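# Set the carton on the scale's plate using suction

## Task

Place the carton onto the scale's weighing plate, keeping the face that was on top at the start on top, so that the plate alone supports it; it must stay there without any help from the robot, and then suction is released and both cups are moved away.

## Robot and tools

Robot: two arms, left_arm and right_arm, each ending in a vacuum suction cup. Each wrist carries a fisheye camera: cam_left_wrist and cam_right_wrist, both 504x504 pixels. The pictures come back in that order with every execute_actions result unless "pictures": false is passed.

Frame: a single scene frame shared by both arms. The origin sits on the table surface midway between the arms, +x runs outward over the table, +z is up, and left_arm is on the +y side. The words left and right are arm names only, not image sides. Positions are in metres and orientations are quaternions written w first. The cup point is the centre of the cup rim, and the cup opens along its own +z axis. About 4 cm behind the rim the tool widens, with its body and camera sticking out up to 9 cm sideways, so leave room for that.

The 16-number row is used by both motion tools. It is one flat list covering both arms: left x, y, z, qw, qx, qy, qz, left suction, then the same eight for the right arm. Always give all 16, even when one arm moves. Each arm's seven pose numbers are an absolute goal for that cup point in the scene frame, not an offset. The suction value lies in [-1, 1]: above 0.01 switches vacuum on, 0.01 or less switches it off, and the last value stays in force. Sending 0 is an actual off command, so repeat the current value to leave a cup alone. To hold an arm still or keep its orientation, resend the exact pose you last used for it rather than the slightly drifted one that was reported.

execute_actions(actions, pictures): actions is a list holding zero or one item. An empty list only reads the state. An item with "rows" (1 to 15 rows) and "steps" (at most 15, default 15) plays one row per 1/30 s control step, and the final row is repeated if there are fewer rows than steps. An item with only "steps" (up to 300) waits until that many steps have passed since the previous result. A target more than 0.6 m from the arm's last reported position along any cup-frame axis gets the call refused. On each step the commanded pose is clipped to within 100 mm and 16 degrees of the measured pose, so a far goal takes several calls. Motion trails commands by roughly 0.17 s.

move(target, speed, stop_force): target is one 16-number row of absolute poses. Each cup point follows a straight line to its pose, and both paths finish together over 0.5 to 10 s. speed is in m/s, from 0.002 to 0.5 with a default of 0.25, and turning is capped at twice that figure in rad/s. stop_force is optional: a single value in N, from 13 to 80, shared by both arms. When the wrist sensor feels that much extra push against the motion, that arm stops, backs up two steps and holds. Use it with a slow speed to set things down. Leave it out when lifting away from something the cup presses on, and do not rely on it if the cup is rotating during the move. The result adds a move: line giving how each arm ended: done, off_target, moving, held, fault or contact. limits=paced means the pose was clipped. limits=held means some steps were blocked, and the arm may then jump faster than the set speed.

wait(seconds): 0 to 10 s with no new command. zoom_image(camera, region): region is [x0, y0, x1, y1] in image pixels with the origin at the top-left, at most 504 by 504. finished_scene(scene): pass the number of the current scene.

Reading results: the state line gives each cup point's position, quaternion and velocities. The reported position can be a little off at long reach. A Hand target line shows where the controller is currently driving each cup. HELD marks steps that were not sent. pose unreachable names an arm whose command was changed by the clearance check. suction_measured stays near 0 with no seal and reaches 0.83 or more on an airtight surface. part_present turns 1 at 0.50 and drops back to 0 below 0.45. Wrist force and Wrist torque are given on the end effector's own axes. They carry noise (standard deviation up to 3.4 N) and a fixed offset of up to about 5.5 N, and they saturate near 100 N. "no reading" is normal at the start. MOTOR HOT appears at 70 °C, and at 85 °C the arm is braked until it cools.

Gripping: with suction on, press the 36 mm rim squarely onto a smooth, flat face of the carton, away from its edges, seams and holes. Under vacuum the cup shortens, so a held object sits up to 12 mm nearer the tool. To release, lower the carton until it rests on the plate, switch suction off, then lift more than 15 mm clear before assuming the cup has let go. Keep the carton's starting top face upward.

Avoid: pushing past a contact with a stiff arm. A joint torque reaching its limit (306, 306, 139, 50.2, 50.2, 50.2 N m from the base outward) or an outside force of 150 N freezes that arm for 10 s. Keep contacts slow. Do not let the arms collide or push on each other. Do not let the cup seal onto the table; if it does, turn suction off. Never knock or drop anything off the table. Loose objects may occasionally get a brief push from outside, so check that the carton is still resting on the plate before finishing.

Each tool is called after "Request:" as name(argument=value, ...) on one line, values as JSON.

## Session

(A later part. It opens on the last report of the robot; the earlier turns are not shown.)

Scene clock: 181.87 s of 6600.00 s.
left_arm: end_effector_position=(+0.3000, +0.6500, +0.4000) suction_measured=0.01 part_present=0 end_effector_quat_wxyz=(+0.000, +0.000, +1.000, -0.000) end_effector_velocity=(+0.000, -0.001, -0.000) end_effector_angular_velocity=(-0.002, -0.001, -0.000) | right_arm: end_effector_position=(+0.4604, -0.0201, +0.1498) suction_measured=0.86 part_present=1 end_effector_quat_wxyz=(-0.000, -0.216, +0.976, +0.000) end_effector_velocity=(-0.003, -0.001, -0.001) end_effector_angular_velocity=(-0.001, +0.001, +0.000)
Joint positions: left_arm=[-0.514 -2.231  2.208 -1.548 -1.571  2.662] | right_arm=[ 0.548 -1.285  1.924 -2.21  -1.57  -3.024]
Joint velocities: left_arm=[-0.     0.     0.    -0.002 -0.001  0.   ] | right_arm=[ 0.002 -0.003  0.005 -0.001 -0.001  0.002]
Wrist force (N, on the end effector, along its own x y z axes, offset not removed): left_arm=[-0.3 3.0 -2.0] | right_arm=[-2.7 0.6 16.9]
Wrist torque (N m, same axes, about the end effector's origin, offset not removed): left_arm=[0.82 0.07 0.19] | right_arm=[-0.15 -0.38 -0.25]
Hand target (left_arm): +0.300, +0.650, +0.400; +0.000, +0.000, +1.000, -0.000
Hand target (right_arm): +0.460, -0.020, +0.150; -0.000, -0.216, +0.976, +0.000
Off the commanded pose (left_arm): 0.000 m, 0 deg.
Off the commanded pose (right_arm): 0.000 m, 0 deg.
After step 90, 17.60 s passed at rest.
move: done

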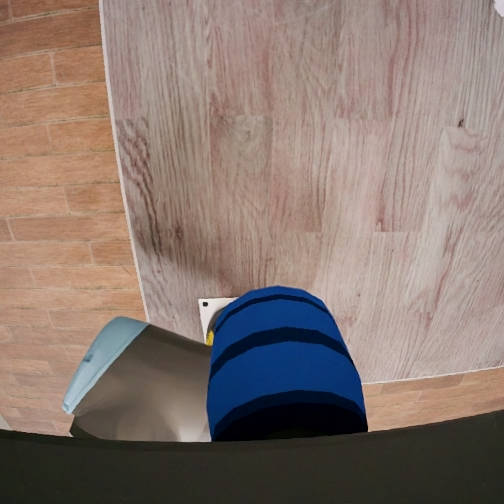

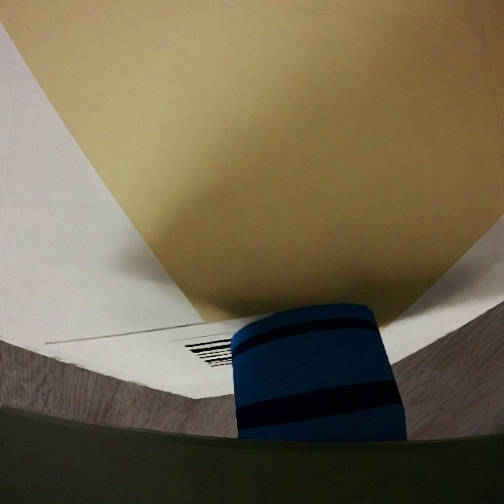

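Request:
move(target=[0.3,0.65,0.4,0,0,1,0,0,0.445,-0.027,0.04,0,-0.216,0.976,0,1], speed=0.02, stop_force=30)

Scene clock: 193.77 s of 6600.00 s.
left_arm: end_effector_position=(+0.3000, +0.6500, +0.4000) suction_measured=0.01 part_present=0 end_effector_quat_wxyz=(+0.000, -0.000, +1.000, -0.000) end_effector_velocity=(+0.000, +0.000, +0.000) end_effector_angular_velocity=(+0.001, -0.001, +0.000) | right_arm: end_effector_position=(+0.4459, -0.0266, +0.0458) suction_measured=0.86 part_present=1 end_effector_quat_wxyz=(+0.000, -0.216, +0.976, +0.000) end_effector_velocity=(-0.001, -0.001, +0.003) end_effector_angular_velocity=(-0.006, +0.007, -0.000)
Joint positions: left_arm=[-0.514 -2.231  2.208 -1.548 -1.571  2.662] | right_arm=[ 0.551 -1.181  2.017 -2.407 -1.571 -3.021]
Joint velocities: left_arm=[ 0.     0.    -0.    -0.     0.001  0.   ] | right_arm=[ 0.    -0.004 -0.003  0.016 -0.001  0.   ]
Wrist force (N, on the end effector, along its own x y z axes, offset not removed): left_arm=[-0.9 0.9 5.2] | right_arm=[18.6 -5.5 -73.3]
Wrist torque (N m, same axes, about the end effector's origin, offset not removed): left_arm=[0.32 0.27 0.13] | right_arm=[-0.04 -0.25 -0.21]
Hand target (left_arm): +0.300, +0.650, +0.400; -0.000, +0.000, +1.000, -0.000
Hand target (right_arm): +0.446, -0.027, +0.047; +0.000, -0.216, +0.976, +0.000
Off the commanded pose (left_arm): 0.000 m, 0 deg.
Off the commanded pose (right_arm): 0.006 m, 0 deg.
After step 90, 3.23 s passed at rest.
move: contact (right_arm)

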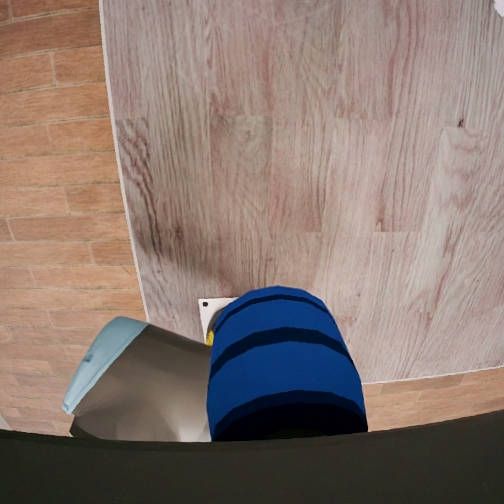

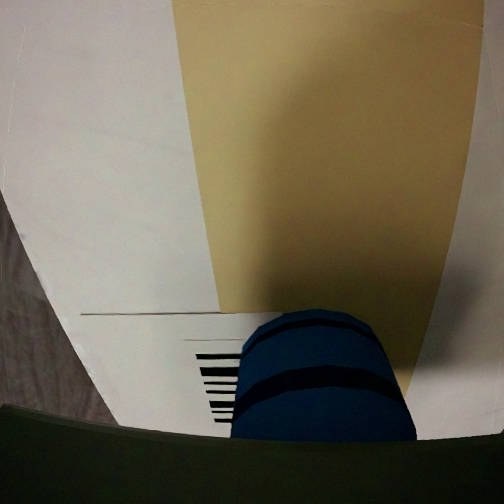

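Request:
move(target=[0.3,0.65,0.4,0,0,1,0,0,0.446,-0.027,0.085,0,-0.216,0.976,0,0], speed=0.05)

Request:
move(target=[0.3,0.65,0.4,0,0,1,0,0,0.409,-0.053,0.08,0,-0.267,0.964,0,0], speed=0.1)

Request:
move(target=[0.3,0.65,0.4,0,0,1,0,0,0.409,-0.053,0.051,0,-0.267,0.964,0,1], speed=0.015, stop_force=15)

Request:
move(target=[0.3,0.65,0.4,0,0,1,0,0,0.409,-0.053,0.11,0,-0.267,0.964,0,1], speed=0.02)

Scene clock: 201.83 s of 6600.00 s.
left_arm: end_effector_position=(+0.3000, +0.6500, +0.4000) suction_measured=0.01 part_present=0 end_effector_quat_wxyz=(-0.000, -0.000, +1.000, -0.000) end_effector_velocity=(-0.000, +0.001, +0.000) end_effector_angular_velocity=(+0.000, -0.000, +0.001) | right_arm: end_effector_position=(+0.4460, -0.0270, +0.0847) suction_measured=0.00 part_present=0 end_effector_quat_wxyz=(+0.000, -0.216, +0.976, +0.000) end_effector_velocity=(+0.000, -0.001, +0.003) end_effector_angular_velocity=(-0.001, -0.001, -0.000)
Joint positions: left_arm=[-0.514 -2.231  2.208 -1.548 -1.571  2.662] | right_arm=[ 0.55  -1.231  1.997 -2.337 -1.571 -3.021]
Joint velocities: left_arm=[ 0.001 -0.001 -0.     0.001  0.    -0.   ] | right_arm=[-0.    -0.004 -0.001  0.005 -0.001  0.   ]
Wrist force (N, on the end effector, along its own x y z axes, offset not removed): left_arm=[5.5 3.8 -0.7] | right_arm=[-2.6 1.3 -1.0]
Wrist torque (N m, same axes, about the end effector's origin, offset not removed): left_arm=[1.06 -0.76 0.18] | right_arm=[0.19 0.10 -0.26]
Hand target (left_arm): +0.300, +0.650, +0.400; +0.000, -0.000, +1.000, -0.000
Hand target (right_arm): +0.446, -0.027, +0.085; +0.000, -0.216, +0.976, +0.000
Off the commanded pose (left_arm): 0.000 m, 0 deg.
Off the commanded pose (right_arm): 0.000 m, 0 deg.
After step 90, 3.87 s passed at rest.
move: done

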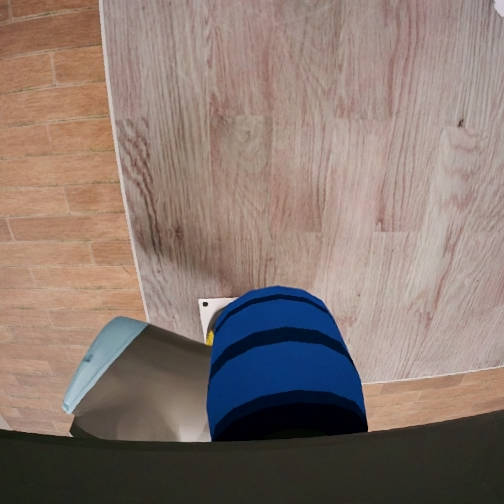

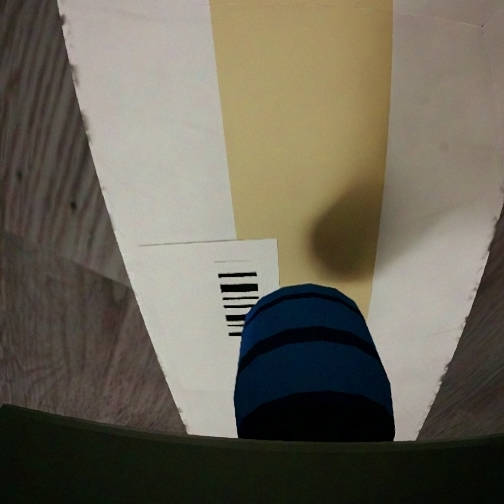

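Scene clock: 202.87 s of 6600.00 s.
left_arm: end_effector_position=(+0.3000, +0.6500, +0.4000) suction_measured=0.01 part_present=0 end_effector_quat_wxyz=(-0.000, -0.000, +1.000, +0.000) end_effector_velocity=(-0.000, -0.001, +0.000) end_effector_angular_velocity=(-0.000, +0.001, -0.002) | right_arm: end_effector_position=(+0.4093, -0.0528, +0.0800) suction_measured=0.00 part_present=0 end_effector_quat_wxyz=(-0.000, -0.267, +0.964, -0.000) end_effector_velocity=(-0.003, -0.002, -0.001) end_effector_angular_velocity=(+0.000, +0.001, +0.006)
Joint positions: left_arm=[-0.514 -2.231  2.208 -1.548 -1.571  2.662] | right_arm=[ 0.547 -1.284  2.086 -2.373 -1.571 -3.129]
Joint velocities: left_arm=[-0.003  0.    -0.     0.001 -0.001 -0.001] | right_arm=[-0.    -0.004  0.006 -0.002  0.001 -0.006]
Wrist force (N, on the end effector, along its own x y z axes, offset not removed): left_arm=[-1.4 4.2 2.7] | right_arm=[-1.4 0.6 1.8]
Wrist torque (N m, same axes, about the end effector's origin, offset not removed): left_arm=[0.95 0.23 0.29] | right_arm=[0.08 -0.12 -0.29]
Hand target (left_arm): +0.300, +0.650, +0.400; +0.000, -0.000, +1.000, +0.000
Hand target (right_arm): +0.409, -0.053, +0.080; +0.000, -0.267, +0.964, -0.000
Off the commanded pose (left_arm): 0.000 m, 0 deg.
Off the commanded pose (right_arm): 0.000 m, 0 deg.
move: done

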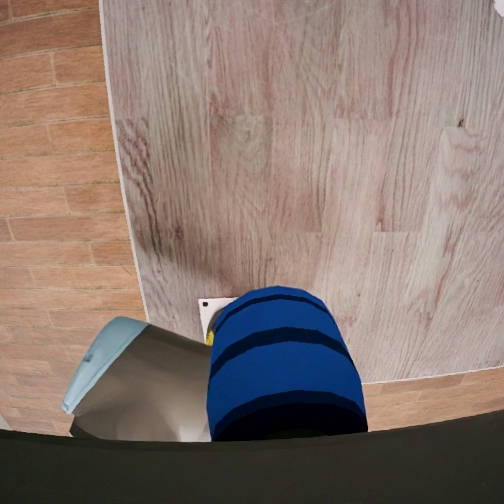

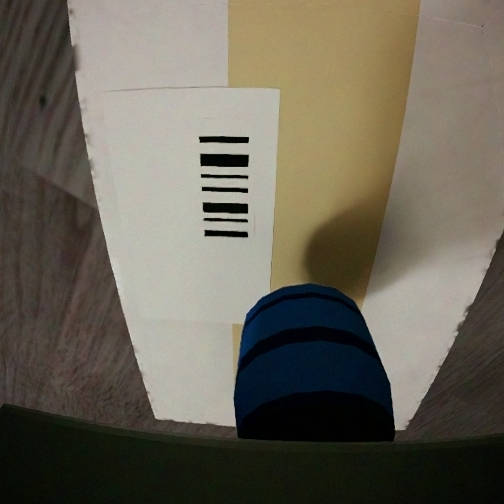

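Scene clock: 205.10 s of 6600.00 s.
left_arm: end_effector_position=(+0.3000, +0.6500, +0.4000) suction_measured=0.01 part_present=0 end_effector_quat_wxyz=(-0.000, -0.000, +1.000, +0.000) end_effector_velocity=(-0.000, -0.000, -0.000) end_effector_angular_velocity=(-0.001, -0.000, +0.001) | right_arm: end_effector_position=(+0.4090, -0.0530, +0.0513) suction_measured=0.85 part_present=1 end_effector_quat_wxyz=(-0.000, -0.267, +0.964, +0.000) end_effector_velocity=(+0.000, -0.000, -0.003) end_effector_angular_velocity=(-0.001, +0.000, -0.000)
Joint positions: left_arm=[-0.514 -2.231  2.208 -1.548 -1.571  2.662] | right_arm=[ 0.547 -1.245  2.102 -2.428 -1.571 -3.13 ]
Joint velocities: left_arm=[ 0.    -0.     0.    -0.001 -0.001 -0.   ] | right_arm=[-0.     0.003  0.001 -0.005 -0.001 -0.   ]
Wrist force (N, on the end effector, along its own x y z axes, offset not removed): left_arm=[-1.9 6.9 2.8] | right_arm=[-3.6 2.1 13.9]
Wrist torque (N m, same axes, about the end effector's origin, offset not removed): left_arm=[1.31 0.35 0.09] | right_arm=[0.10 0.04 -0.29]
Hand target (left_arm): +0.300, +0.650, +0.400; +0.000, -0.000, +1.000, +0.000
Hand target (right_arm): +0.409, -0.053, +0.051; -0.000, -0.267, +0.964, -0.000
Off the commanded pose (left_arm): 0.000 m, 0 deg.
Off the commanded pose (right_arm): 0.000 m, 0 deg.
move: done

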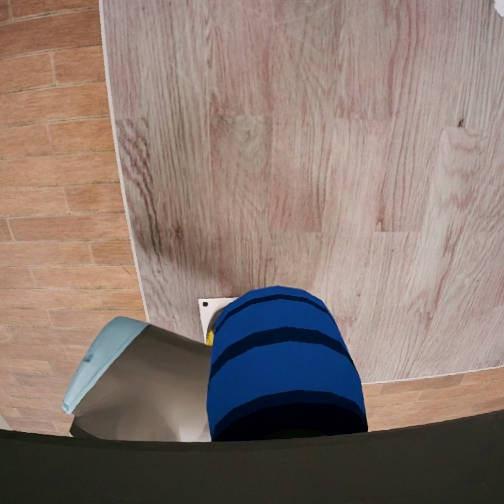

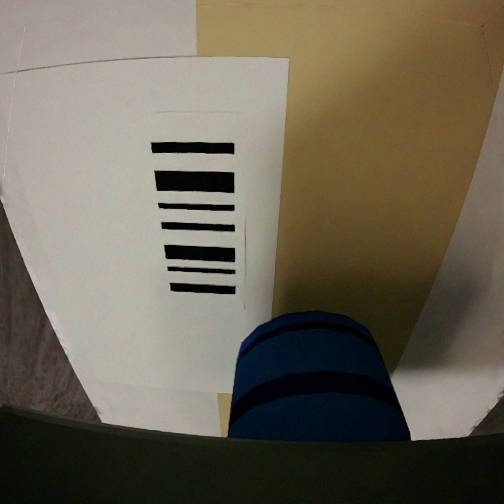

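Scene clock: 208.37 s of 6600.00 s.
left_arm: end_effector_position=(+0.3000, +0.6500, +0.4000) suction_measured=0.01 part_present=0 end_effector_quat_wxyz=(-0.000, -0.000, +1.000, -0.000) end_effector_velocity=(+0.000, -0.000, +0.000) end_effector_angular_velocity=(-0.001, -0.000, +0.001) | right_arm: end_effector_position=(+0.4089, -0.0530, +0.1098) suction_measured=0.86 part_present=1 end_effector_quat_wxyz=(+0.000, -0.267, +0.964, +0.000) end_effector_velocity=(+0.000, -0.000, +0.002) end_effector_angular_velocity=(-0.001, -0.000, -0.000)
Joint positions: left_arm=[-0.514 -2.231  2.208 -1.548 -1.571  2.662] | right_arm=[ 0.547 -1.323  2.068 -2.316 -1.571 -3.13 ]
Joint velocities: left_arm=[ 0.     0.    -0.    -0.001 -0.001 -0.001] | right_arm=[-0.    -0.003 -0.002  0.004 -0.001 -0.   ]
Wrist force (N, on the end effector, along its own x y z axes, offset not removed): left_arm=[-1.0 6.8 -0.6] | right_arm=[-3.4 2.7 19.1]
Wrist torque (N m, same axes, about the end effector's origin, offset not removed): left_arm=[1.11 0.34 0.23] | right_arm=[0.29 0.14 -0.31]
Hand target (left_arm): +0.300, +0.650, +0.400; +0.000, -0.000, +1.000, +0.000
Hand target (right_arm): +0.409, -0.053, +0.110; +0.000, -0.267, +0.964, +0.000
Off the commanded pose (left_arm): 0.000 m, 0 deg.
Off the commanded pose (right_arm): 0.000 m, 0 deg.
move: done

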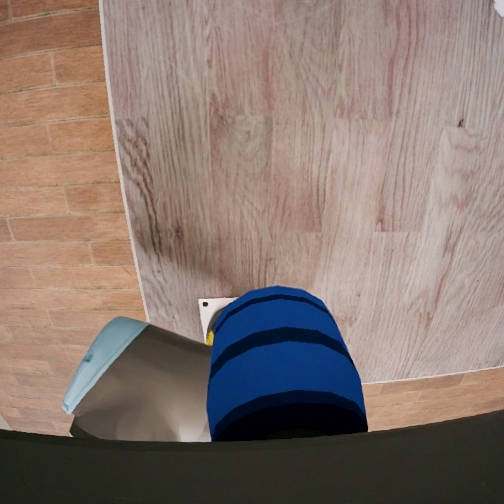

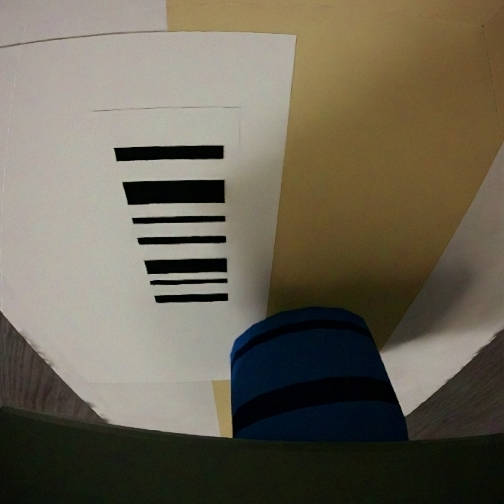

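Request:
move(target=[0.3,0.65,0.4,0,0,1,0,0,0.44,-0.03,0.2,0,-0.3,0.954,0,1], speed=0.05)

Request:
move(target=[0.6,0.6,0.45,0,0,1,0,0,0.737,0.186,0.19,0,-0.342,0.94,0,1], speed=0.07)

Request:
move(target=[0.6,0.6,0.45,0,0,1,0,0,0.737,0.186,0.09,0,-0.342,0.94,0,1], speed=0.012, stop_force=20)

Scene clock: 219.03 s of 6600.00 s.
left_arm: end_effector_position=(+0.3000, +0.6500, +0.4000) suction_measured=0.01 part_present=0 end_effector_quat_wxyz=(+0.000, -0.000, +1.000, -0.000) end_effector_velocity=(+0.000, -0.000, +0.000) end_effector_angular_velocity=(+0.000, -0.001, -0.001) | right_arm: end_effector_position=(+0.4397, -0.0301, +0.1998) suction_measured=0.86 part_present=1 end_effector_quat_wxyz=(+0.000, -0.300, +0.954, +0.000) end_effector_velocity=(+0.001, +0.001, +0.003) end_effector_angular_velocity=(+0.001, -0.001, +0.002)
Joint positions: left_arm=[-0.514 -2.231  2.208 -1.548 -1.571  2.662] | right_arm=[ 0.551 -1.366  1.925 -2.13  -1.571 -3.194]
Joint velocities: left_arm=[-0.001 -0.     0.    -0.001  0.001 -0.   ] | right_arm=[ 0.    -0.002 -0.004  0.005  0.001 -0.002]
Wrist force (N, on the end effector, along its own x y z axes, offset not removed): left_arm=[0.8 3.8 -2.2] | right_arm=[-1.9 -1.1 17.9]
Wrist torque (N m, same axes, about the end effector's origin, offset not removed): left_arm=[0.75 0.11 0.25] | right_arm=[-0.33 -0.09 -0.24]
Hand target (left_arm): +0.300, +0.650, +0.400; -0.000, -0.000, +1.000, +0.000
Hand target (right_arm): +0.440, -0.030, +0.200; -0.000, -0.300, +0.954, +0.000
Off the commanded pose (left_arm): 0.000 m, 0 deg.
Off the commanded pose (right_arm): 0.000 m, 0 deg.
After step 100, 4.93 s passed at rest.
move: done

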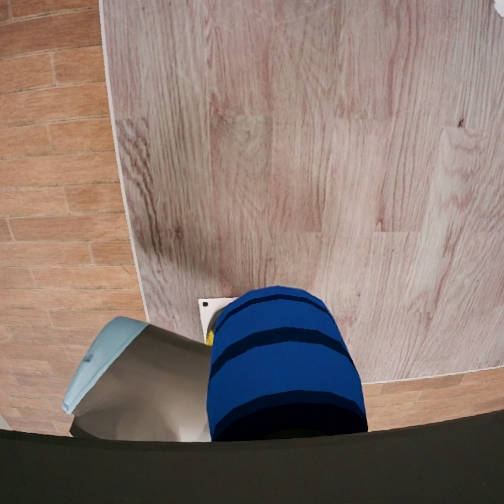

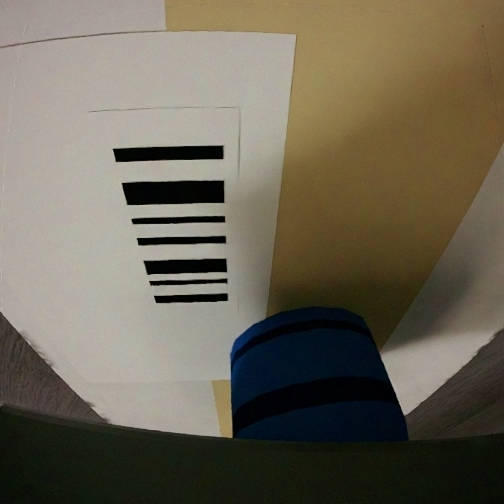

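Scene clock: 224.80 s of 6600.00 s.
left_arm: end_effector_position=(+0.5997, +0.5996, +0.4496) suction_measured=0.01 part_present=0 end_effector_quat_wxyz=(-0.000, -0.000, +1.000, -0.000) end_effector_velocity=(+0.002, -0.000, +0.000) end_effector_angular_velocity=(-0.001, +0.000, +0.000) | right_arm: end_effector_position=(+0.7363, +0.1860, +0.1902) suction_measured=0.86 part_present=1 end_effector_quat_wxyz=(+0.000, -0.342, +0.940, +0.000) end_effector_velocity=(+0.003, +0.002, -0.001) end_effector_angular_velocity=(-0.001, +0.000, +0.001)
Joint positions: left_arm=[-0.363 -1.652  1.765 -1.683 -1.571  2.812] | right_arm=[ 0.575 -0.796  1.063 -1.838 -1.571 -3.258]
Joint velocities: left_arm=[ 0.001  0.004 -0.004  0.    -0.001  0.001] | right_arm=[ 0.     0.006 -0.01   0.004 -0.    -0.001]
Wrist force (N, on the end effector, along its own x y z axes, offset not removed): left_arm=[3.1 -2.5 -0.1] | right_arm=[-2.7 1.5 17.3]
Wrist torque (N m, same axes, about the end effector's origin, offset not removed): left_arm=[0.05 -0.58 0.12] | right_arm=[0.08 -0.04 -0.29]
Hand target (left_arm): +0.600, +0.600, +0.450; -0.000, -0.000, +1.000, -0.000
Hand target (right_arm): +0.737, +0.186, +0.190; -0.000, -0.342, +0.940, +0.000
Off the commanded pose (left_arm): 0.001 m, 0 deg.
Off the commanded pose (right_arm): 0.001 m, 0 deg.
move: done

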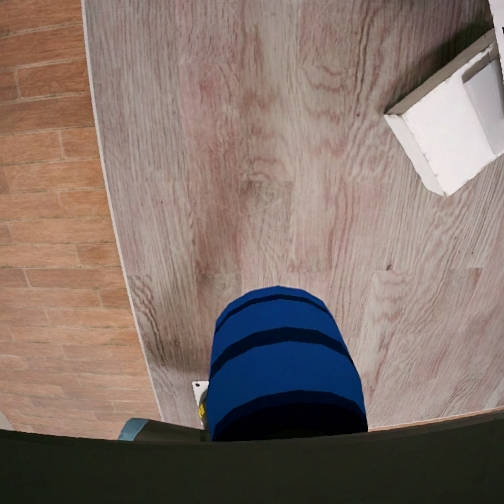

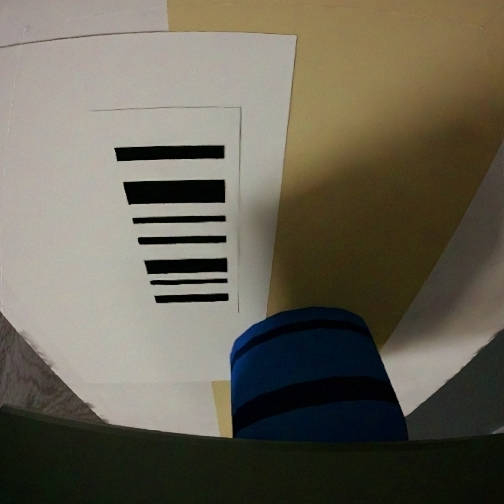

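Scene clock: 230.20 s of 6600.00 s.
left_arm: end_effector_position=(+0.6000, +0.5999, +0.4499) suction_measured=0.01 part_present=0 end_effector_quat_wxyz=(-0.000, -0.000, +1.000, -0.000) end_effector_velocity=(+0.000, +0.001, +0.002) end_effector_angular_velocity=(+0.001, -0.001, +0.000) | right_arm: end_effector_position=(+0.7368, +0.1861, +0.1304) suction_measured=0.86 part_present=1 end_effector_quat_wxyz=(+0.000, -0.342, +0.940, +0.000) end_effector_velocity=(+0.000, -0.000, +0.002) end_effector_angular_velocity=(-0.002, +0.002, -0.000)
Joint positions: left_arm=[-0.363 -1.652  1.764 -1.683 -1.571  2.813] | right_arm=[ 0.575 -0.762  1.112 -1.921 -1.571 -3.258]
Joint velocities: left_arm=[ 0.    -0.001 -0.002  0.003  0.001  0.   ] | right_arm=[-0.     0.    -0.004  0.007 -0.    -0.   ]
Wrist force (N, on the end effector, along its own x y z axes, offset not removed): left_arm=[1.2 8.5 -0.3] | right_arm=[13.2 -0.1 -25.6]
Wrist torque (N m, same axes, about the end effector's origin, offset not removed): left_arm=[1.60 -0.41 0.19] | right_arm=[-0.12 -0.50 -0.39]
Hand target (left_arm): +0.600, +0.600, +0.450; -0.000, -0.000, +1.000, -0.000
Hand target (right_arm): +0.737, +0.186, +0.131; +0.000, -0.342, +0.940, +0.000
Off the commanded pose (left_arm): 0.000 m, 0 deg.
Off the commanded pose (right_arm): 0.040 m, 0 deg.
move: contact (right_arm)

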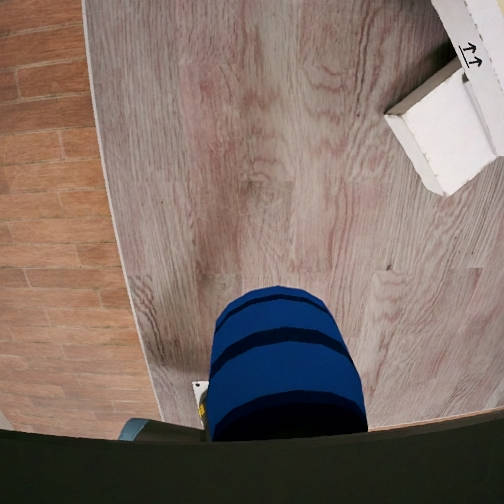

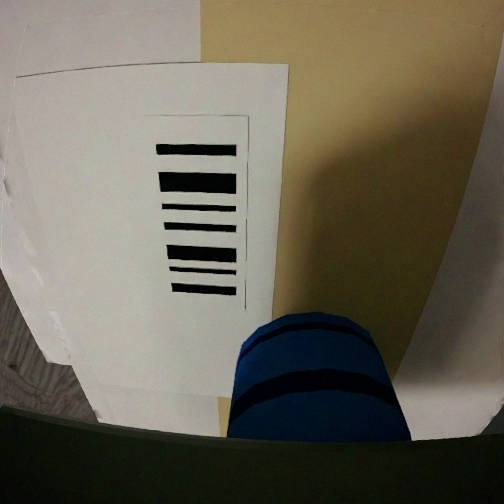

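Request:
move(target=[0.6,0.6,0.45,0,0,1,0,0,0.737,0.186,0.165,0,-0.342,0.94,0,0], speed=0.03)

Request:
move(target=[0.6,0.6,0.45,0,0,1,0,0,0.65,0.05,0.4,0,-0.342,0.94,0,0])

Scene clock: 234.97 s of 6600.00 s.
left_arm: end_effector_position=(+0.6000, +0.6000, +0.4500) suction_measured=0.01 part_present=0 end_effector_quat_wxyz=(-0.000, +0.000, +1.000, +0.000) end_effector_velocity=(+0.000, -0.000, -0.001) end_effector_angular_velocity=(+0.001, +0.001, -0.000) | right_arm: end_effector_position=(+0.7370, +0.1860, +0.1647) suction_measured=0.00 part_present=0 end_effector_quat_wxyz=(+0.000, -0.342, +0.940, +0.000) end_effector_velocity=(+0.001, +0.000, +0.004) end_effector_angular_velocity=(+0.002, -0.001, -0.000)
Joint positions: left_arm=[-0.363 -1.652  1.764 -1.683 -1.571  2.813] | right_arm=[ 0.575 -0.782  1.085 -1.873 -1.571 -3.259]
Joint velocities: left_arm=[-0.     0.001  0.001 -0.     0.    -0.   ] | right_arm=[-0.    -0.002 -0.003  0.003  0.001  0.   ]
Wrist force (N, on the end effector, along its own x y z axes, offset not removed): left_arm=[-2.9 2.8 5.1] | right_arm=[-4.6 0.7 1.5]
Wrist torque (N m, same axes, about the end effector's origin, offset not removed): left_arm=[0.59 0.44 0.27] | right_arm=[0.13 0.42 -0.29]
Hand target (left_arm): +0.600, +0.600, +0.450; -0.000, -0.000, +1.000, -0.000
Hand target (right_arm): +0.737, +0.186, +0.165; +0.000, -0.342, +0.940, +0.000
Off the commanded pose (left_arm): 0.000 m, 0 deg.
Off the commanded pose (right_arm): 0.000 m, 0 deg.
After step 90, 0.27 s passed at rest.
move: done

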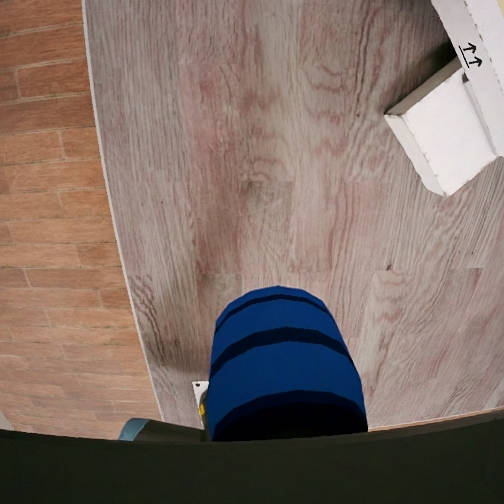

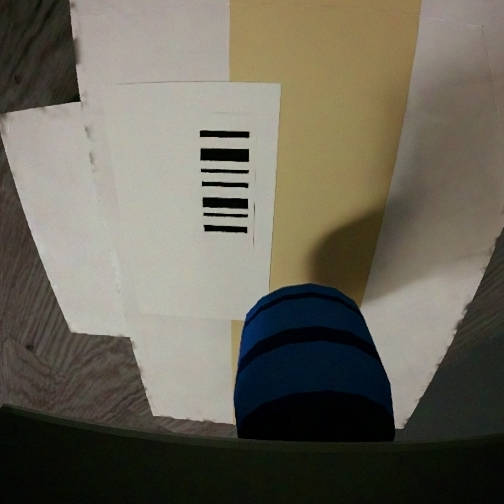

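Scene clock: 236.80 s of 6600.00 s.
left_arm: end_effector_position=(+0.6000, +0.6000, +0.4500) suction_measured=0.01 part_present=0 end_effector_quat_wxyz=(-0.000, -0.000, +1.000, +0.000) end_effector_velocity=(-0.000, +0.000, -0.000) end_effector_angular_velocity=(+0.000, +0.001, +0.000) | right_arm: end_effector_position=(+0.6501, +0.0500, +0.3997) suction_measured=0.00 part_present=0 end_effector_quat_wxyz=(+0.000, -0.342, +0.940, -0.000) end_effector_velocity=(-0.001, -0.002, +0.003) end_effector_angular_velocity=(+0.000, -0.000, +0.000)
Joint positions: left_arm=[-0.363 -1.652  1.764 -1.683 -1.571  2.813] | right_arm=[ 0.506 -1.142  1.248 -1.677 -1.571 -3.328]
Joint velocities: left_arm=[ 0.     0.     0.     0.001 -0.    -0.   ] | right_arm=[-0.001 -0.004  0.001  0.003 -0.    -0.001]
Wrist force (N, on the end effector, along its own x y z axes, offset not removed): left_arm=[-0.8 4.2 0.4] | right_arm=[-2.2 1.5 -0.6]
Wrist torque (N m, same axes, about the end effector's origin, offset not removed): left_arm=[0.94 0.05 0.01] | right_arm=[0.16 0.06 -0.31]
Hand target (left_arm): +0.600, +0.600, +0.450; -0.000, -0.000, +1.000, +0.000
Hand target (right_arm): +0.650, +0.050, +0.400; +0.000, -0.342, +0.940, -0.000
Off the commanded pose (left_arm): 0.000 m, 0 deg.
Off the commanded pose (right_arm): 0.000 m, 0 deg.
move: done

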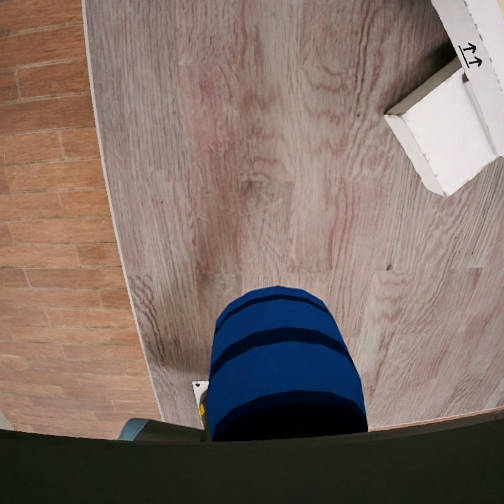

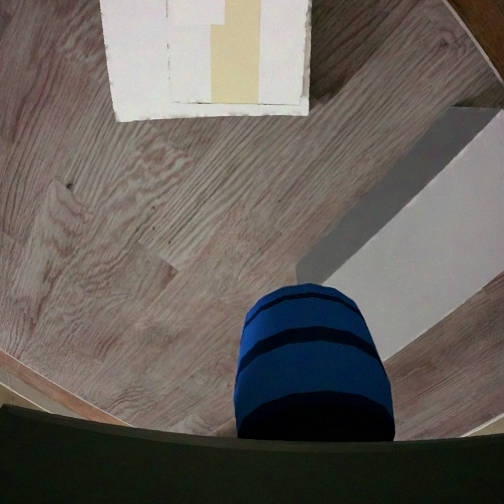

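Request:
finished_scene(scene=1)

The scene is finished: the task was done.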